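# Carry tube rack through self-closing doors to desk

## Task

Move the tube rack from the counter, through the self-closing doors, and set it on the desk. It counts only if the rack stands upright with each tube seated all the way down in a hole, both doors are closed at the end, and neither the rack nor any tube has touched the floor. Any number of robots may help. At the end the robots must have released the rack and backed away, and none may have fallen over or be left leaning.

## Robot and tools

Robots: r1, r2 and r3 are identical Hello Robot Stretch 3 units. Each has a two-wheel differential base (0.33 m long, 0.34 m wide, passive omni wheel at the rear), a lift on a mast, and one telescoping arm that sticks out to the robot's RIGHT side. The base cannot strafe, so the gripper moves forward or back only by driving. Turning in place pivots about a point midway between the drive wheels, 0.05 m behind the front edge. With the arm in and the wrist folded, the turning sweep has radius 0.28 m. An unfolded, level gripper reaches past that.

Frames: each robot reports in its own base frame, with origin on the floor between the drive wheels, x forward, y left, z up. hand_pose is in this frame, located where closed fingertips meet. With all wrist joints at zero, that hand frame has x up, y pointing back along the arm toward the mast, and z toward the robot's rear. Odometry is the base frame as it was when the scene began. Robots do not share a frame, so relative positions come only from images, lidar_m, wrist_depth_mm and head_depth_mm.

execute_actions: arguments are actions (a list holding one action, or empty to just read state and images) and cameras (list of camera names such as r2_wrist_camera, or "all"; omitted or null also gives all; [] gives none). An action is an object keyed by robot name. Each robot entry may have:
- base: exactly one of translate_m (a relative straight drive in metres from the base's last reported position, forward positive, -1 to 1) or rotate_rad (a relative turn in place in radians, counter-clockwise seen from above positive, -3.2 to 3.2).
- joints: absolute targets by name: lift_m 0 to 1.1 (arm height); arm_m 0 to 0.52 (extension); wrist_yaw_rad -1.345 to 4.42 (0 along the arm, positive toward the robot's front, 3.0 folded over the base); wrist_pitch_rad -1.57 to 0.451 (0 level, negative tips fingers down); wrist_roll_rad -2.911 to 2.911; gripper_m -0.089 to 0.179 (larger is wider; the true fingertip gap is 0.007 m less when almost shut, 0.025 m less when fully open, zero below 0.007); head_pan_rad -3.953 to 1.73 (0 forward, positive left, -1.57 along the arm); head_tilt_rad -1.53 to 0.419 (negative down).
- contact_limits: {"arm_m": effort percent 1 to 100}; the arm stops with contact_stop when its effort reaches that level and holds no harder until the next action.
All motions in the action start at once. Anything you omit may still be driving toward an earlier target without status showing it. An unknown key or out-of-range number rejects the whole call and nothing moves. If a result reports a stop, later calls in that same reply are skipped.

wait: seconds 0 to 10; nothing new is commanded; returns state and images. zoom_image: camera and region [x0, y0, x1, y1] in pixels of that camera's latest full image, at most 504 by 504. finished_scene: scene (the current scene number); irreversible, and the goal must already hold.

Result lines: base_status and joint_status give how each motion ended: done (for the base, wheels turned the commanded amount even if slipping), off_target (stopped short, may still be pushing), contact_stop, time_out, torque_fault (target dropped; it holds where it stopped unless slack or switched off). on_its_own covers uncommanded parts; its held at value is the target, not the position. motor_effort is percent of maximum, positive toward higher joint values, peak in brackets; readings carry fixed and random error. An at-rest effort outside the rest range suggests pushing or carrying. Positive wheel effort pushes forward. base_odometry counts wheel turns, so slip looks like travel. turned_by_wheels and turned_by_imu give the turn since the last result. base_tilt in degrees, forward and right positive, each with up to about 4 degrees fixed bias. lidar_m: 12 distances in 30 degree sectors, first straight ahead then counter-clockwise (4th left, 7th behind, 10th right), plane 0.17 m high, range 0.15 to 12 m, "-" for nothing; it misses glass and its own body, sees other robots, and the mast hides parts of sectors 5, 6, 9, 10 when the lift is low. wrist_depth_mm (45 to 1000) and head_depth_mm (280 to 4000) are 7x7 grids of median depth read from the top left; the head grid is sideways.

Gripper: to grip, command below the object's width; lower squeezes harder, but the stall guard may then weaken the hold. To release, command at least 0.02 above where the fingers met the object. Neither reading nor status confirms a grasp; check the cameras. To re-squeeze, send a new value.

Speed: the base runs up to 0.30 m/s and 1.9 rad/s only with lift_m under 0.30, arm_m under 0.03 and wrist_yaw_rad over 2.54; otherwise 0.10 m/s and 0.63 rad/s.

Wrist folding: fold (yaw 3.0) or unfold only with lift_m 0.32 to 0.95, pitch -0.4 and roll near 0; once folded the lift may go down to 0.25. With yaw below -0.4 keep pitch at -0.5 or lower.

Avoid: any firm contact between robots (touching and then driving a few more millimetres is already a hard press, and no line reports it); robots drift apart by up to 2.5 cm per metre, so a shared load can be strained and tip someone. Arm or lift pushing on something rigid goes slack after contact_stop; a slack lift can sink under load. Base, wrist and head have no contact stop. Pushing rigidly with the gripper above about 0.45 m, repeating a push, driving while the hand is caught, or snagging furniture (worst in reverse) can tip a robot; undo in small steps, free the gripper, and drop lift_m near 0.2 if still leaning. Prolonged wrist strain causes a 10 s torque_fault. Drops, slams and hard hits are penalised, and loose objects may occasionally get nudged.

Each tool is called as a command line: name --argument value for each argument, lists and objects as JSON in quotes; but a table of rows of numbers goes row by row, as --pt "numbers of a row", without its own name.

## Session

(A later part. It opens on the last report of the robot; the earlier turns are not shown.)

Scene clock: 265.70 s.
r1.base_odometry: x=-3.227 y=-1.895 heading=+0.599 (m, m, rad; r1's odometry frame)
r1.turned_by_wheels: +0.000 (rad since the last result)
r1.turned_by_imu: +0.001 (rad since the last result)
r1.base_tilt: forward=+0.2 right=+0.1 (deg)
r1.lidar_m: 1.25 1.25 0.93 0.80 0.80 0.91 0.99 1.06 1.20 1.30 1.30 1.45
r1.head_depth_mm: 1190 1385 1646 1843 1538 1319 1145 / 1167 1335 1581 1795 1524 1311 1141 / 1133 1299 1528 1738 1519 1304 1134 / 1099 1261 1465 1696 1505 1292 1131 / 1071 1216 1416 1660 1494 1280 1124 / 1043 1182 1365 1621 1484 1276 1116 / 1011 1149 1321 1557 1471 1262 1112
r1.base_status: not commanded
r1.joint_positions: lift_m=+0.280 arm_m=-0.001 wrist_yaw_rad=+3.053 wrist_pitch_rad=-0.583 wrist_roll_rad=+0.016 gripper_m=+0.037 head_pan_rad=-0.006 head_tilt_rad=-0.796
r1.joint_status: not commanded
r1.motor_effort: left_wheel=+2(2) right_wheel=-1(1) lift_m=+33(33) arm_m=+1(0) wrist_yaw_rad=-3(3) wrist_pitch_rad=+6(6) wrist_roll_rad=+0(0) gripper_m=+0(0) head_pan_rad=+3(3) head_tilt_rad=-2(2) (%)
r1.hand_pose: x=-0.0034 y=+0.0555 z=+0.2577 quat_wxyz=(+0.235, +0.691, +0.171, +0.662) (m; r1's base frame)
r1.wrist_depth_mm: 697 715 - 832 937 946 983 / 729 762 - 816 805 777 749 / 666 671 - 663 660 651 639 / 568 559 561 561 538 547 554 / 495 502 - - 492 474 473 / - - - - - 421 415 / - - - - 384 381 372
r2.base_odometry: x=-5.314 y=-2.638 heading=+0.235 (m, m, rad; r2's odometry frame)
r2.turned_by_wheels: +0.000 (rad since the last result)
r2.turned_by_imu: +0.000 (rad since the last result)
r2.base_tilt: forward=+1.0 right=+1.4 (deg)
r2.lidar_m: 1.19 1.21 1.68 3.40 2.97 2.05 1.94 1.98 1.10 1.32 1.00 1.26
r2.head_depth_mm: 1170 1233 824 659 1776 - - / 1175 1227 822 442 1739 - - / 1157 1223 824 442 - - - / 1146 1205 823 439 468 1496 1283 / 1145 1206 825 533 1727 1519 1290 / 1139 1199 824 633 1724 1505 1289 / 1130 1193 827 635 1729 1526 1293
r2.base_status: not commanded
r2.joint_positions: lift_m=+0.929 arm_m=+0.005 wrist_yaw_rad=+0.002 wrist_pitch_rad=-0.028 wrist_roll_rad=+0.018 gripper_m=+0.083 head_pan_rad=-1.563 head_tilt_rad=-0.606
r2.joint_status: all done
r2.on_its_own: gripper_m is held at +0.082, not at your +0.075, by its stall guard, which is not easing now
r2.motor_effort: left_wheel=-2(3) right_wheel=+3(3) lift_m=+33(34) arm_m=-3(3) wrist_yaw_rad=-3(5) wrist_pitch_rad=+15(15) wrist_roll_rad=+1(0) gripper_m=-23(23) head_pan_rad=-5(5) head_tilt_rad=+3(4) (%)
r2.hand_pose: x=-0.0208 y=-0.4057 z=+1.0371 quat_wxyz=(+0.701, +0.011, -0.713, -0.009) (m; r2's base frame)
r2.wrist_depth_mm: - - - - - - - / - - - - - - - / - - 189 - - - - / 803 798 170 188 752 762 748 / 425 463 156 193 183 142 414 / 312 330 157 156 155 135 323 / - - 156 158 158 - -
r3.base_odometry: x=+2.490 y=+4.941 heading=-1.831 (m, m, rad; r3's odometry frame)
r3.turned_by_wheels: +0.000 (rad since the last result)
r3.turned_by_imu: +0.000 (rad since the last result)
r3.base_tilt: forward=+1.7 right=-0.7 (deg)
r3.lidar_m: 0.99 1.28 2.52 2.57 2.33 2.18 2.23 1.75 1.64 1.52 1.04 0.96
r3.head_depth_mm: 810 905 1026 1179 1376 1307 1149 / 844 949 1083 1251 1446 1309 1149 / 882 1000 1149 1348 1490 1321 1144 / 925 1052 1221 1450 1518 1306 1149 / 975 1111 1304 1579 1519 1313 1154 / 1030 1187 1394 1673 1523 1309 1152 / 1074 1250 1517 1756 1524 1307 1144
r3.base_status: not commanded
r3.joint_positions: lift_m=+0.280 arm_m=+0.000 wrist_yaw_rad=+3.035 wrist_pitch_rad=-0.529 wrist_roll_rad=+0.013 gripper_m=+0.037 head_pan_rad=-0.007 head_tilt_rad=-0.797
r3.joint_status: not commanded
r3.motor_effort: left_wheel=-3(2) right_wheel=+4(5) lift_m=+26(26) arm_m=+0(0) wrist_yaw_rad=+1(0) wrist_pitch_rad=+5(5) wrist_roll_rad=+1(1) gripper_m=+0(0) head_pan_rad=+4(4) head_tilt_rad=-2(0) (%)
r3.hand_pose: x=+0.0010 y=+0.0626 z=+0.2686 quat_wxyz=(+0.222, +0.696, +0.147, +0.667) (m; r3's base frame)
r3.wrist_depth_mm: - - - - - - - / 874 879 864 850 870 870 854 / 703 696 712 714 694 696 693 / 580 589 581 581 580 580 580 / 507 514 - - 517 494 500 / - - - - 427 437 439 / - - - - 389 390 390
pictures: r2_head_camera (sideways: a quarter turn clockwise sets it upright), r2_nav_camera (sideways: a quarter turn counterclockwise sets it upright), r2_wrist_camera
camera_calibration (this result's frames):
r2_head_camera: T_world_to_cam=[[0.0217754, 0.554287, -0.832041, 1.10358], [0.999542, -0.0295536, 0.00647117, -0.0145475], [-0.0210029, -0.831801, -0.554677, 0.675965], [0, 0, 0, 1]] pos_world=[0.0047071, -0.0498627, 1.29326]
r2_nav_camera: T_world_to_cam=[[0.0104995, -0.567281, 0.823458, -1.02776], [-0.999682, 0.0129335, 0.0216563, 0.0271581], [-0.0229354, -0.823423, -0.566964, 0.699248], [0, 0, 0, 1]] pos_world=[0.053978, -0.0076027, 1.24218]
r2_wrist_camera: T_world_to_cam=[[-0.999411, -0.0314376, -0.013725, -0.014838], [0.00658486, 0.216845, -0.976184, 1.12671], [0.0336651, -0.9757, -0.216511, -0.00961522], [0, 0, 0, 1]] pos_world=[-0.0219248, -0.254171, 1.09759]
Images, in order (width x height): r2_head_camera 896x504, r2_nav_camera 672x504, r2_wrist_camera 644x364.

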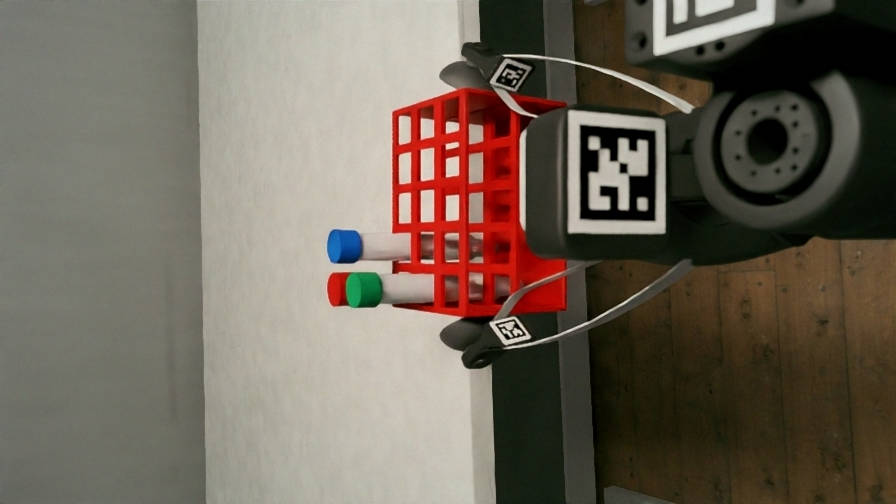

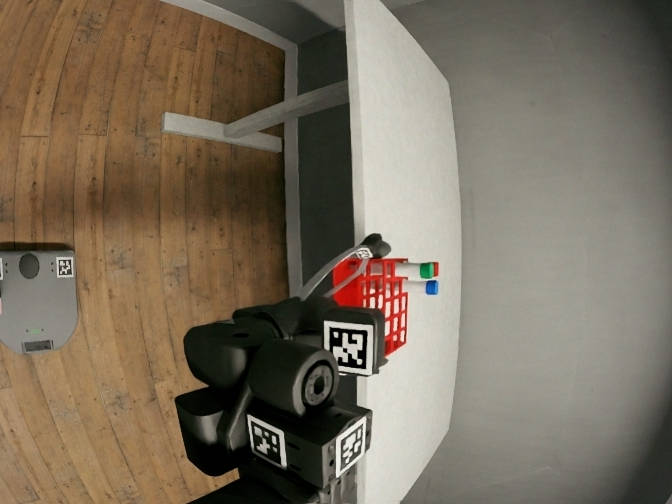

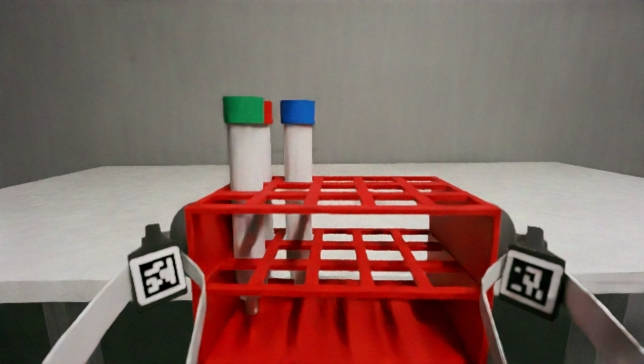

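execute_actions --actions '[{"r2":{"joints":{"arm_m":0.32}}}]' --cameras '[]'

execute_actions --actions '[{"r2":{"joints":{"lift_m":0.889}}}]' --cameras '["r2_head_camera","r2_wrist_camera"]'

Scene clock: 275.93 s.
r1.base_odometry: x=-3.227 y=-1.895 heading=+0.599 (m, m, rad; r1's odometry frame)
r1.turned_by_wheels: +0.000 (rad since the last result)
r1.turned_by_imu: +0.003 (rad since the last result)
r1.base_tilt: forward=+0.2 right=+0.1 (deg)
r1.lidar_m: 1.25 1.25 0.93 0.80 0.80 0.91 0.99 1.06 1.19 1.30 1.30 1.44
r1.head_depth_mm: 1197 1395 1643 1847 1539 1323 1155 / 1164 1341 1583 1795 1530 1309 1146 / 1127 1303 1529 1750 1518 1301 1134 / 1098 1254 1467 1707 1510 1297 1129 / 1071 1223 1420 1650 1498 1280 1126 / 1041 1178 1368 1620 1479 1273 1119 / 1015 1147 1324 1556 1468 1271 1111
r1.base_status: not commanded
r1.joint_positions: lift_m=+0.280 arm_m=-0.001 wrist_yaw_rad=+3.053 wrist_pitch_rad=-0.583 wrist_roll_rad=+0.016 gripper_m=+0.037 head_pan_rad=-0.006 head_tilt_rad=-0.796
r1.joint_status: not commanded
r1.motor_effort: left_wheel=+2(2) right_wheel=-1(1) lift_m=+32(33) arm_m=+1(1) wrist_yaw_rad=-2(4) wrist_pitch_rad=+6(6) wrist_roll_rad=-1(1) gripper_m=-1(0) head_pan_rad=+3(3) head_tilt_rad=-2(2) (%)
r1.hand_pose: x=-0.0034 y=+0.0555 z=+0.2577 quat_wxyz=(+0.235, +0.691, +0.171, +0.662) (m; r1's base frame)
r1.wrist_depth_mm: 666 724 - 823 946 920 982 / 713 745 - 834 778 774 785 / 679 659 - 649 659 632 652 / 561 564 562 550 548 543 523 / 505 517 - - 487 475 471 / - - - - - 415 410 / - - - - 377 373 372
r2.base_odometry: x=-5.314 y=-2.638 heading=+0.235 (m, m, rad; r2's odometry frame)
r2.turned_by_wheels: +0.000 (rad since the last result)
r2.turned_by_imu: +0.000 (rad since the last result)
r2.base_tilt: forward=+1.0 right=+1.3 (deg)
r2.lidar_m: 1.19 1.22 1.68 3.40 2.96 2.06 1.94 1.98 1.09 1.33 1.00 1.26
r2.head_depth_mm: 1173 1236 - 644 1785 1507 1289 / 1162 1224 - 645 1780 1520 1290 / 1159 1220 - 606 1753 1521 1296 / 1152 1194 716 620 1757 1516 1293 / 1147 1210 805 632 1729 1515 1287 / 1135 1196 827 631 1740 1518 1289 / 1133 1192 826 632 1718 1522 1297
r2.base_status: not commanded
r2.joint_positions: lift_m=+0.929 arm_m=+0.320 wrist_yaw_rad=+0.001 wrist_pitch_rad=-0.028 wrist_roll_rad=+0.018 gripper_m=+0.083 head_pan_rad=-1.563 head_tilt_rad=-0.606
r2.joint_status: all done
r2.on_its_own: gripper_m is held at +0.082, not at your +0.075, by its stall guard, which is not easing now
r2.motor_effort: left_wheel=-2(2) right_wheel=+4(3) lift_m=+33(33) arm_m=+2(4) wrist_yaw_rad=-1(3) wrist_pitch_rad=+15(15) wrist_roll_rad=+0(0) gripper_m=-23(23) head_pan_rad=-5(5) head_tilt_rad=+3(3) (%)
r2.hand_pose: x=-0.0212 y=-0.7202 z=+1.0371 quat_wxyz=(+0.701, +0.010, -0.713, -0.010) (m; r2's base frame)
r2.wrist_depth_mm: 719 729 721 728 743 749 754 / 754 746 751 756 761 773 759 / 761 762 188 775 774 804 815 / 757 781 163 188 746 737 738 / 420 463 156 194 183 142 406 / 287 304 156 156 156 135 288 / 229 217 156 158 157 204 212
r3.base_odometry: x=+2.490 y=+4.941 heading=-1.831 (m, m, rad; r3's odometry frame)
r3.turned_by_wheels: +0.000 (rad since the last result)
r3.turned_by_imu: +0.002 (rad since the last result)
r3.base_tilt: forward=+1.7 right=-0.8 (deg)
r3.lidar_m: 0.99 1.27 2.53 2.57 2.33 2.18 2.22 1.75 1.64 1.53 1.04 0.96
r3.head_depth_mm: 810 902 1023 1187 1389 1303 1148 / 842 946 1088 1258 1442 1317 1144 / 880 996 1154 1349 1495 1313 1153 / 928 1057 1218 1451 1511 1311 1151 / 975 1113 1299 1564 1521 1306 1150 / 1027 1188 1399 1668 1514 1315 1153 / 1083 1255 1511 1756 1517 1309 1152
r3.base_status: not commanded
r3.joint_positions: lift_m=+0.280 arm_m=+0.000 wrist_yaw_rad=+3.035 wrist_pitch_rad=-0.529 wrist_roll_rad=+0.013 gripper_m=+0.037 head_pan_rad=-0.007 head_tilt_rad=-0.797
r3.joint_status: not commanded
r3.motor_effort: left_wheel=-3(2) right_wheel=+5(4) lift_m=+26(26) arm_m=+0(0) wrist_yaw_rad=+0(2) wrist_pitch_rad=+5(5) wrist_roll_rad=+1(1) gripper_m=+0(0) head_pan_rad=+5(3) head_tilt_rad=-1(0) (%)
r3.hand_pose: x=+0.0010 y=+0.0626 z=+0.2686 quat_wxyz=(+0.222, +0.696, +0.147, +0.667) (m; r3's base frame)
r3.wrist_depth_mm: - - - - - - - / 870 853 880 877 876 865 869 / 701 704 706 701 698 697 697 / 581 588 582 588 578 582 588 / 500 513 - - 516 500 494 / - - - - 426 436 437 / - - - - 389 388 389
pictures: none
No camera images: the call's "cameras" was empty. Leave "cameras" out to get every camera's image.

Scene clock: 277.13 s.
r1.base_odometry: x=-3.227 y=-1.895 heading=+0.599 (m, m, rad; r1's odometry frame)
r1.turned_by_wheels: +0.000 (rad since the last result)
r1.turned_by_imu: +0.000 (rad since the last result)
r1.base_tilt: forward=+0.2 right=+0.2 (deg)
r1.lidar_m: 1.25 1.25 0.93 0.80 0.80 0.91 0.99 1.06 1.19 1.30 1.30 1.44
r1.head_depth_mm: 1197 1388 1654 1845 1534 1317 1147 / 1164 1340 1577 1785 1523 1309 1146 / 1133 1296 1516 1749 1510 1304 1136 / 1102 1260 1466 1711 1506 1295 1128 / 1073 1220 1419 1646 1492 1286 1128 / 1043 1181 1366 1617 1483 1279 1114 / 1014 1153 1322 1556 1462 1256 1114
r1.base_status: not commanded
r1.joint_positions: lift_m=+0.280 arm_m=-0.001 wrist_yaw_rad=+3.053 wrist_pitch_rad=-0.583 wrist_roll_rad=+0.016 gripper_m=+0.037 head_pan_rad=-0.006 head_tilt_rad=-0.796
r1.joint_status: not commanded
r1.motor_effort: left_wheel=+2(2) right_wheel=-1(1) lift_m=+33(33) arm_m=+0(1) wrist_yaw_rad=-4(2) wrist_pitch_rad=+6(6) wrist_roll_rad=+0(1) gripper_m=-1(1) head_pan_rad=+3(3) head_tilt_rad=-2(1) (%)
r1.hand_pose: x=-0.0034 y=+0.0555 z=+0.2577 quat_wxyz=(+0.235, +0.691, +0.171, +0.662) (m; r1's base frame)
r1.wrist_depth_mm: 669 704 - 818 878 936 - / 726 752 - 819 812 755 776 / 669 672 - 642 654 619 634 / 571 561 553 558 553 544 543 / 495 518 - - 490 472 472 / - - - - - 411 410 / - - - - 375 373 368
r2.base_odometry: x=-5.314 y=-2.638 heading=+0.235 (m, m, rad; r2's odometry frame)
r2.turned_by_wheels: +0.000 (rad since the last result)
r2.turned_by_imu: +0.000 (rad since the last result)
r2.base_tilt: forward=+1.1 right=+1.3 (deg)
r2.lidar_m: 1.19 1.22 1.68 3.40 2.96 2.06 1.94 1.98 1.10 1.33 1.01 1.26
r2.head_depth_mm: 1169 1240 866 - 1738 1509 1295 / 1159 1226 914 1684 1779 1515 1303 / 1155 1219 914 - 1766 1526 1295 / 1144 1213 715 634 1751 1502 1292 / 1142 1201 826 633 1731 1517 1288 / 1135 1194 825 631 1726 1517 1303 / 1135 1190 826 634 1717 1507 1293
r2.base_status: not commanded
r2.joint_positions: lift_m=+0.890 arm_m=+0.320 wrist_yaw_rad=+0.001 wrist_pitch_rad=-0.016 wrist_roll_rad=+0.018 gripper_m=+0.083 head_pan_rad=-1.563 head_tilt_rad=-0.606
r2.joint_status: all done
r2.on_its_own: gripper_m is held at +0.082, not at your +0.075, by its stall guard, which is not easing now
r2.motor_effort: left_wheel=-3(2) right_wheel=+4(4) lift_m=+14(29) arm_m=+2(3) wrist_yaw_rad=-2(1) wrist_pitch_rad=+9(15) wrist_roll_rad=+0(0) gripper_m=-24(23) head_pan_rad=-4(5) head_tilt_rad=+3(3) (%)
r2.hand_pose: x=-0.0212 y=-0.7205 z=+1.0000 quat_wxyz=(+0.701, +0.006, -0.713, -0.006) (m; r2's base frame)
r2.wrist_depth_mm: 741 726 727 732 748 751 760 / 738 739 745 755 772 780 796 / 774 754 187 790 801 800 800 / 616 606 164 184 432 578 567 / 319 349 157 192 181 142 308 / 218 232 157 156 154 135 218 / 172 163 157 158 157 153 161
r3.base_odometry: x=+2.490 y=+4.941 heading=-1.831 (m, m, rad; r3's odometry frame)
r3.turned_by_wheels: +0.000 (rad since the last result)
r3.turned_by_imu: +0.000 (rad since the last result)
r3.base_tilt: forward=+1.7 right=-0.8 (deg)
r3.lidar_m: 0.99 1.28 2.53 2.57 2.33 2.18 2.22 1.75 1.64 1.52 1.04 0.96
r3.head_depth_mm: 806 905 1019 1176 1382 1309 1149 / 846 950 1082 1257 1450 1313 1150 / 884 1000 1149 1353 1493 1305 1149 / 929 1050 1215 1447 1520 1308 1151 / 973 1118 1301 1571 1521 1309 1147 / 1023 1187 1397 1674 1515 1307 1152 / 1083 1253 1504 1749 1517 1312 1149
r3.base_status: not commanded
r3.joint_positions: lift_m=+0.280 arm_m=+0.000 wrist_yaw_rad=+3.035 wrist_pitch_rad=-0.529 wrist_roll_rad=+0.013 gripper_m=+0.037 head_pan_rad=-0.007 head_tilt_rad=-0.797
r3.joint_status: not commanded
r3.motor_effort: left_wheel=-3(2) right_wheel=+4(4) lift_m=+26(26) arm_m=+0(0) wrist_yaw_rad=+0(1) wrist_pitch_rad=+5(5) wrist_roll_rad=+1(1) gripper_m=+0(0) head_pan_rad=+4(5) head_tilt_rad=-2(2) (%)
r3.hand_pose: x=+0.0010 y=+0.0626 z=+0.2686 quat_wxyz=(+0.222, +0.696, +0.147, +0.667) (m; r3's base frame)
r3.wrist_depth_mm: - - - - - - - / 885 861 873 874 877 866 874 / 703 691 692 702 700 695 691 / 594 585 580 580 588 585 580 / 499 512 - - 514 503 499 / - - - - 426 436 433 / - - - - 386 389 389
pictures: r2_head_camera (sideways: a quarter turn clockwise sets it upright), r2_wrist_camera
camera_calibration (this result's frames):
r2_head_camera: T_world_to_cam=[[0.0218849, 0.55428, -0.832043, 1.10358], [0.999536, -0.029751, 0.00647131, -0.0145476], [-0.0211672, -0.831799, -0.554674, 0.675962], [0, 0, 0, 1]] pos_world=[0.00469725, -0.0498624, 1.29326]
r2_wrist_camera: T_world_to_cam=[[-0.999461, -0.0299717, -0.0133952, -0.0249299], [0.00694402, 0.205791, -0.978571, 1.15321], [0.0320861, -0.978137, -0.205472, -0.337558], [0, 0, 0, 1]] pos_world=[-0.0220934, -0.568245, 1.0588]
Images, in order (width x height): r2_head_camera 896x504, r2_wrist_camera 644x364.

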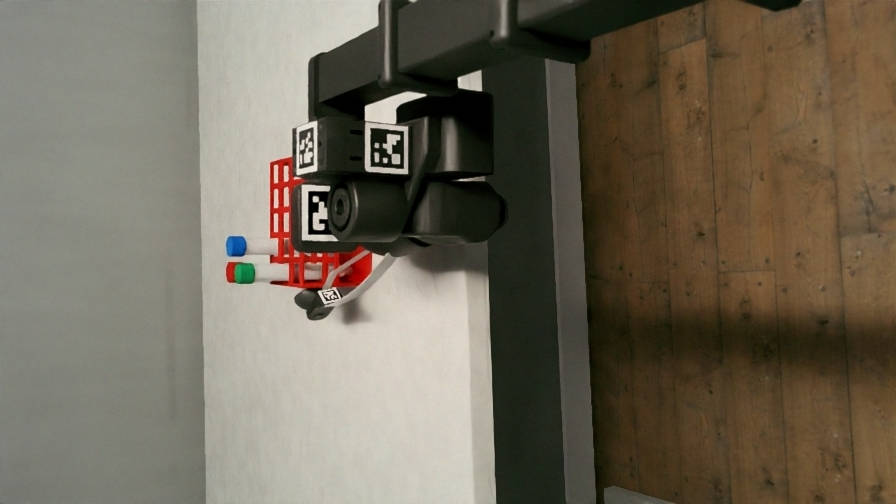

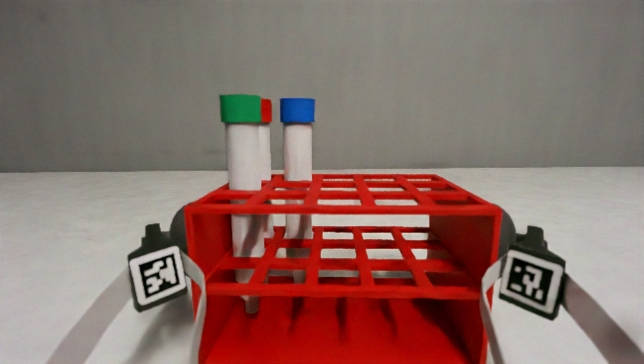

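execute_actions --actions '[{"r2":{"joints":{"gripper_m":0.179}}}]' --cameras '[]'

execute_actions --actions '[{"r2":{"joints":{"arm_m":0.005}}}]' --cameras '["r3_nav_camera","r2_wrist_camera"]'

Scene clock: 286.03 s.
r1.base_odometry: x=-3.227 y=-1.895 heading=+0.599 (m, m, rad; r1's odometry frame)
r1.turned_by_wheels: +0.000 (rad since the last result)
r1.turned_by_imu: +0.002 (rad since the last result)
r1.base_tilt: forward=+0.2 right=+0.1 (deg)
r1.lidar_m: 1.25 1.25 0.93 0.80 0.80 0.91 0.99 1.06 1.20 1.30 1.30 1.45
r1.head_depth_mm: 1198 1394 1655 1847 1532 1317 1146 / 1163 1340 1578 1794 1533 1311 1147 / 1136 1296 1522 1722 1510 1306 1139 / 1103 1260 1475 1702 1507 1296 1121 / 1069 1220 1411 1657 1504 1280 1126 / 1041 1184 1369 1617 1487 1275 1115 / 1013 1156 1322 1548 1472 1270 1104
r1.base_status: not commanded
r1.joint_positions: lift_m=+0.280 arm_m=-0.001 wrist_yaw_rad=+3.053 wrist_pitch_rad=-0.583 wrist_roll_rad=+0.016 gripper_m=+0.037 head_pan_rad=-0.006 head_tilt_rad=-0.796
r1.joint_status: not commanded
r1.motor_effort: left_wheel=+2(2) right_wheel=-1(1) lift_m=+33(33) arm_m=+1(1) wrist_yaw_rad=-2(3) wrist_pitch_rad=+6(6) wrist_roll_rad=-1(1) gripper_m=-1(0) head_pan_rad=+4(4) head_tilt_rad=-2(1) (%)
r1.hand_pose: x=-0.0034 y=+0.0555 z=+0.2577 quat_wxyz=(+0.235, +0.691, +0.171, +0.662) (m; r1's base frame)
r1.wrist_depth_mm: 669 707 - 812 885 960 - / 712 759 - 795 811 795 764 / 668 663 - 641 646 653 642 / 572 565 548 554 556 538 542 / 489 516 - - 487 479 473 / - - - - - 420 419 / - - - - 378 378 371
r2.base_odometry: x=-5.314 y=-2.638 heading=+0.235 (m, m, rad; r2's odometry frame)
r2.turned_by_wheels: +0.000 (rad since the last result)
r2.turned_by_imu: +0.000 (rad since the last result)
r2.base_tilt: forward=+1.1 right=+1.3 (deg)
r2.lidar_m: 1.19 1.22 1.68 3.41 2.96 2.06 1.95 1.98 1.10 1.33 1.01 1.26
r2.head_depth_mm: 1167 1230 865 - 1727 1507 1282 / 1161 1232 916 1690 1771 1519 1291 / 1157 1216 915 - 1746 1514 1293 / 1153 1211 718 631 1736 1520 1294 / 1147 1206 824 634 1721 1517 1299 / 1136 1200 823 633 1733 1510 1293 / 1130 1183 827 634 1724 1515 1287
r2.base_status: not commanded
r2.joint_positions: lift_m=+0.890 arm_m=+0.320 wrist_yaw_rad=+0.001 wrist_pitch_rad=-0.016 wrist_roll_rad=+0.018 gripper_m=+0.179 head_pan_rad=-1.563 head_tilt_rad=-0.606
r2.joint_status: all done
r2.motor_effort: left_wheel=-3(3) right_wheel=+3(3) lift_m=+15(14) arm_m=+3(2) wrist_yaw_rad=-1(0) wrist_pitch_rad=+9(9) wrist_roll_rad=+0(0) gripper_m=+0(99) head_pan_rad=-5(4) head_tilt_rad=+2(3) (%)
r2.hand_pose: x=-0.0212 y=-0.7205 z=+1.0000 quat_wxyz=(+0.701, +0.006, -0.713, -0.006) (m; r2's base frame)
r2.wrist_depth_mm: 733 731 731 736 746 748 760 / 743 771 756 752 761 758 779 / 769 772 185 786 807 794 810 / 610 602 163 184 430 577 567 / 318 349 156 193 181 149 339 / 231 201 156 156 154 150 - / 158 163 156 157 156 153 153
r3.base_odometry: x=+2.490 y=+4.941 heading=-1.831 (m, m, rad; r3's odometry frame)
r3.turned_by_wheels: +0.000 (rad since the last result)
r3.turned_by_imu: +0.001 (rad since the last result)
r3.base_tilt: forward=+1.7 right=-0.8 (deg)
r3.lidar_m: 0.99 1.28 2.52 2.57 2.33 2.18 2.22 1.76 1.64 1.53 1.04 0.96
r3.head_depth_mm: 807 905 1027 1176 1384 1306 1148 / 845 946 1084 1257 1450 1309 1152 / 885 1001 1148 1352 1493 1309 1146 / 925 1056 1218 1449 1528 1303 1145 / 973 1116 1304 1570 1520 1310 1140 / 1029 1190 1399 1689 1527 1308 1145 / 1081 1252 1507 1761 1531 1305 1149
r3.base_status: not commanded
r3.joint_positions: lift_m=+0.280 arm_m=+0.000 wrist_yaw_rad=+3.035 wrist_pitch_rad=-0.529 wrist_roll_rad=+0.013 gripper_m=+0.037 head_pan_rad=-0.007 head_tilt_rad=-0.797
r3.joint_status: not commanded
r3.motor_effort: left_wheel=-2(3) right_wheel=+5(3) lift_m=+25(26) arm_m=+0(0) wrist_yaw_rad=+1(1) wrist_pitch_rad=+5(5) wrist_roll_rad=+1(1) gripper_m=+0(0) head_pan_rad=+4(3) head_tilt_rad=-1(1) (%)
r3.hand_pose: x=+0.0010 y=+0.0626 z=+0.2686 quat_wxyz=(+0.222, +0.696, +0.147, +0.667) (m; r3's base frame)
r3.wrist_depth_mm: - - - - - - - / 876 872 879 873 873 870 864 / 688 692 688 703 688 693 705 / 579 588 585 584 584 584 584 / 502 517 - - 513 500 500 / - - - - 428 437 437 / - - - - 384 391 387
pictures: none
No camera images: the call's "cameras" was empty. Leave "cameras" out to get every camera's image.

Scene clock: 289.57 s.
r1.base_odometry: x=-3.227 y=-1.895 heading=+0.599 (m, m, rad; r1's odometry frame)
r1.turned_by_wheels: +0.000 (rad since the last result)
r1.turned_by_imu: +0.001 (rad since the last result)
r1.base_tilt: forward=+0.2 right=+0.2 (deg)
r1.lidar_m: 1.25 1.25 0.93 0.80 0.80 0.91 0.99 1.06 1.19 1.30 1.30 1.45
r1.head_depth_mm: 1196 1397 1653 1852 1547 1322 1153 / 1165 1340 1583 1787 1530 1314 1142 / 1133 1304 1527 1735 1519 1299 1135 / 1102 1260 1468 1705 1512 1289 1132 / 1074 1218 1424 1646 1496 1288 1127 / 1040 1182 1369 1617 1485 1277 1115 / 1018 1153 1324 1557 1474 1275 1111
r1.base_status: not commanded
r1.joint_positions: lift_m=+0.280 arm_m=-0.001 wrist_yaw_rad=+3.053 wrist_pitch_rad=-0.583 wrist_roll_rad=+0.016 gripper_m=+0.037 head_pan_rad=-0.006 head_tilt_rad=-0.796
r1.joint_status: not commanded
r1.motor_effort: left_wheel=+2(2) right_wheel=-1(1) lift_m=+33(33) arm_m=+1(1) wrist_yaw_rad=-3(3) wrist_pitch_rad=+6(6) wrist_roll_rad=+0(1) gripper_m=+0(0) head_pan_rad=+3(3) head_tilt_rad=-2(2) (%)
r1.hand_pose: x=-0.0034 y=+0.0555 z=+0.2577 quat_wxyz=(+0.235, +0.691, +0.171, +0.662) (m; r1's base frame)
r1.wrist_depth_mm: 659 706 - 792 893 946 975 / 726 753 - 773 807 773 755 / 678 663 - 638 656 629 641 / 563 561 559 548 551 549 544 / 484 512 - - 496 469 473 / - - - - - 422 411 / - - - - 379 375 371
r2.base_odometry: x=-5.314 y=-2.638 heading=+0.235 (m, m, rad; r2's odometry frame)
r2.turned_by_wheels: +0.000 (rad since the last result)
r2.turned_by_imu: +0.000 (rad since the last result)
r2.base_tilt: forward=+1.1 right=+1.3 (deg)
r2.lidar_m: 1.19 1.22 1.68 3.40 2.96 2.06 1.94 1.99 1.10 1.33 1.01 1.26
r2.head_depth_mm: 1169 1228 821 656 1773 1573 - / 1161 1227 822 656 1771 1551 - / 1150 1218 726 632 1774 - - / 1151 1208 715 631 1757 1508 1266 / 1141 1200 824 632 1737 1514 1290 / 1140 1193 829 633 1737 1521 1294 / 1129 1195 828 634 1735 1518 1296
r2.base_status: not commanded
r2.joint_positions: lift_m=+0.889 arm_m=+0.005 wrist_yaw_rad=+0.001 wrist_pitch_rad=-0.017 wrist_roll_rad=+0.018 gripper_m=+0.179 head_pan_rad=-1.563 head_tilt_rad=-0.606
r2.joint_status: all done
r2.motor_effort: left_wheel=-3(2) right_wheel=+3(3) lift_m=+14(15) arm_m=-4(4) wrist_yaw_rad=+0(2) wrist_pitch_rad=+9(9) wrist_roll_rad=+0(0) gripper_m=+0(1) head_pan_rad=-5(5) head_tilt_rad=+3(3) (%)
r2.hand_pose: x=-0.0213 y=-0.4061 z=+0.9998 quat_wxyz=(+0.701, +0.006, -0.713, -0.006) (m; r2's base frame)
r2.wrist_depth_mm: - - - - - - - / - - - - - - - / - - - - - - - / 624 627 599 492 589 588 580 / 322 356 316 317 314 310 343 / - - - - - - - / 757 - - - - - 799
r3.base_odometry: x=+2.490 y=+4.941 heading=-1.831 (m, m, rad; r3's odometry frame)
r3.turned_by_wheels: +0.000 (rad since the last result)
r3.turned_by_imu: +0.001 (rad since the last result)
r3.base_tilt: forward=+1.7 right=-0.7 (deg)
r3.lidar_m: 0.99 1.28 2.52 2.58 2.33 2.18 2.22 1.76 1.64 1.53 1.04 0.96
r3.head_depth_mm: 807 907 1021 1179 1385 1309 1146 / 848 951 1078 1250 1449 1306 1150 / 883 1000 1151 1349 1494 1315 1151 / 928 1052 1218 1456 1527 1316 1152 / 976 1116 1304 1564 1521 1315 1146 / 1030 1186 1393 1668 1523 1301 1151 / 1082 1259 1513 1757 1524 1305 1147
r3.base_status: not commanded
r3.joint_positions: lift_m=+0.280 arm_m=+0.000 wrist_yaw_rad=+3.035 wrist_pitch_rad=-0.529 wrist_roll_rad=+0.013 gripper_m=+0.037 head_pan_rad=-0.007 head_tilt_rad=-0.797
r3.joint_status: not commanded
r3.motor_effort: left_wheel=-2(2) right_wheel=+4(5) lift_m=+26(25) arm_m=+1(1) wrist_yaw_rad=+0(1) wrist_pitch_rad=+5(5) wrist_roll_rad=+1(1) gripper_m=+0(0) head_pan_rad=+5(4) head_tilt_rad=-2(0) (%)
r3.hand_pose: x=+0.0010 y=+0.0626 z=+0.2686 quat_wxyz=(+0.222, +0.696, +0.147, +0.667) (m; r3's base frame)
r3.wrist_depth_mm: - - - - - - - / 878 881 875 886 877 870 856 / 692 704 701 699 691 703 692 / 586 583 585 587 584 579 580 / 502 521 - - 516 502 500 / - - - - 428 441 436 / - - - - 391 386 391
pictures: r2_wrist_camera, r3_nav_camera (sideways: a quarter turn counterclockwise sets it upright)
camera_calibration (this result's frames):
r2_wrist_camera: T_world_to_cam=[[-0.999467, -0.0297567, -0.0134134, -0.0154564], [0.00698937, 0.206302, -0.978463, 1.08845], [0.0318831, -0.978036, -0.205984, -0.0295023], [0, 0, 0, 1]] pos_world=[-0.0221151, -0.253863, 1.05872]
r3_nav_camera: T_world_to_cam=[[0.751776, -0.0478499, 0.65768, -0.816301], [-0.0153577, -0.998364, -0.0550817, 0.124465], [0.659239, 0.0313087, -0.751281, 0.926619], [0, 0, 0, 1]] pos_world=[0.00472371, 0.0561902, 1.23987]
Images, in order (width x height): r2_wrist_camera 644x364, r3_nav_camera 672x504.

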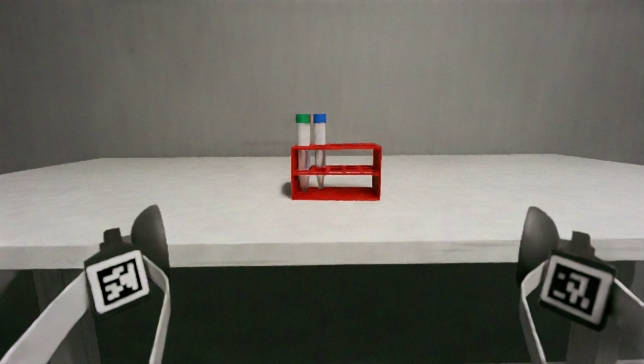

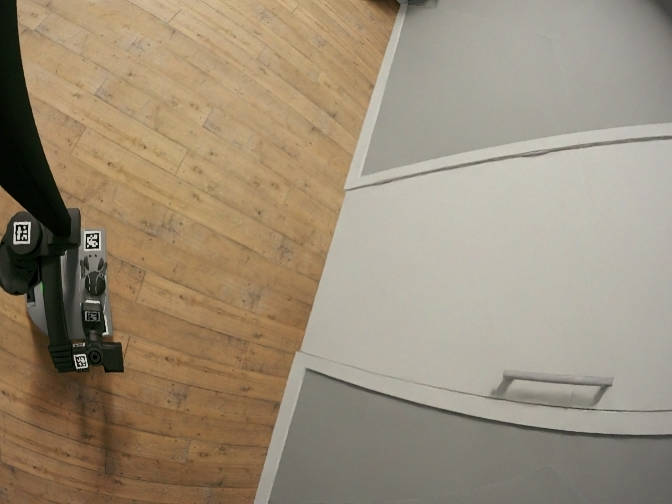

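finished_scene --scene 2

The scene is finished: the task was done.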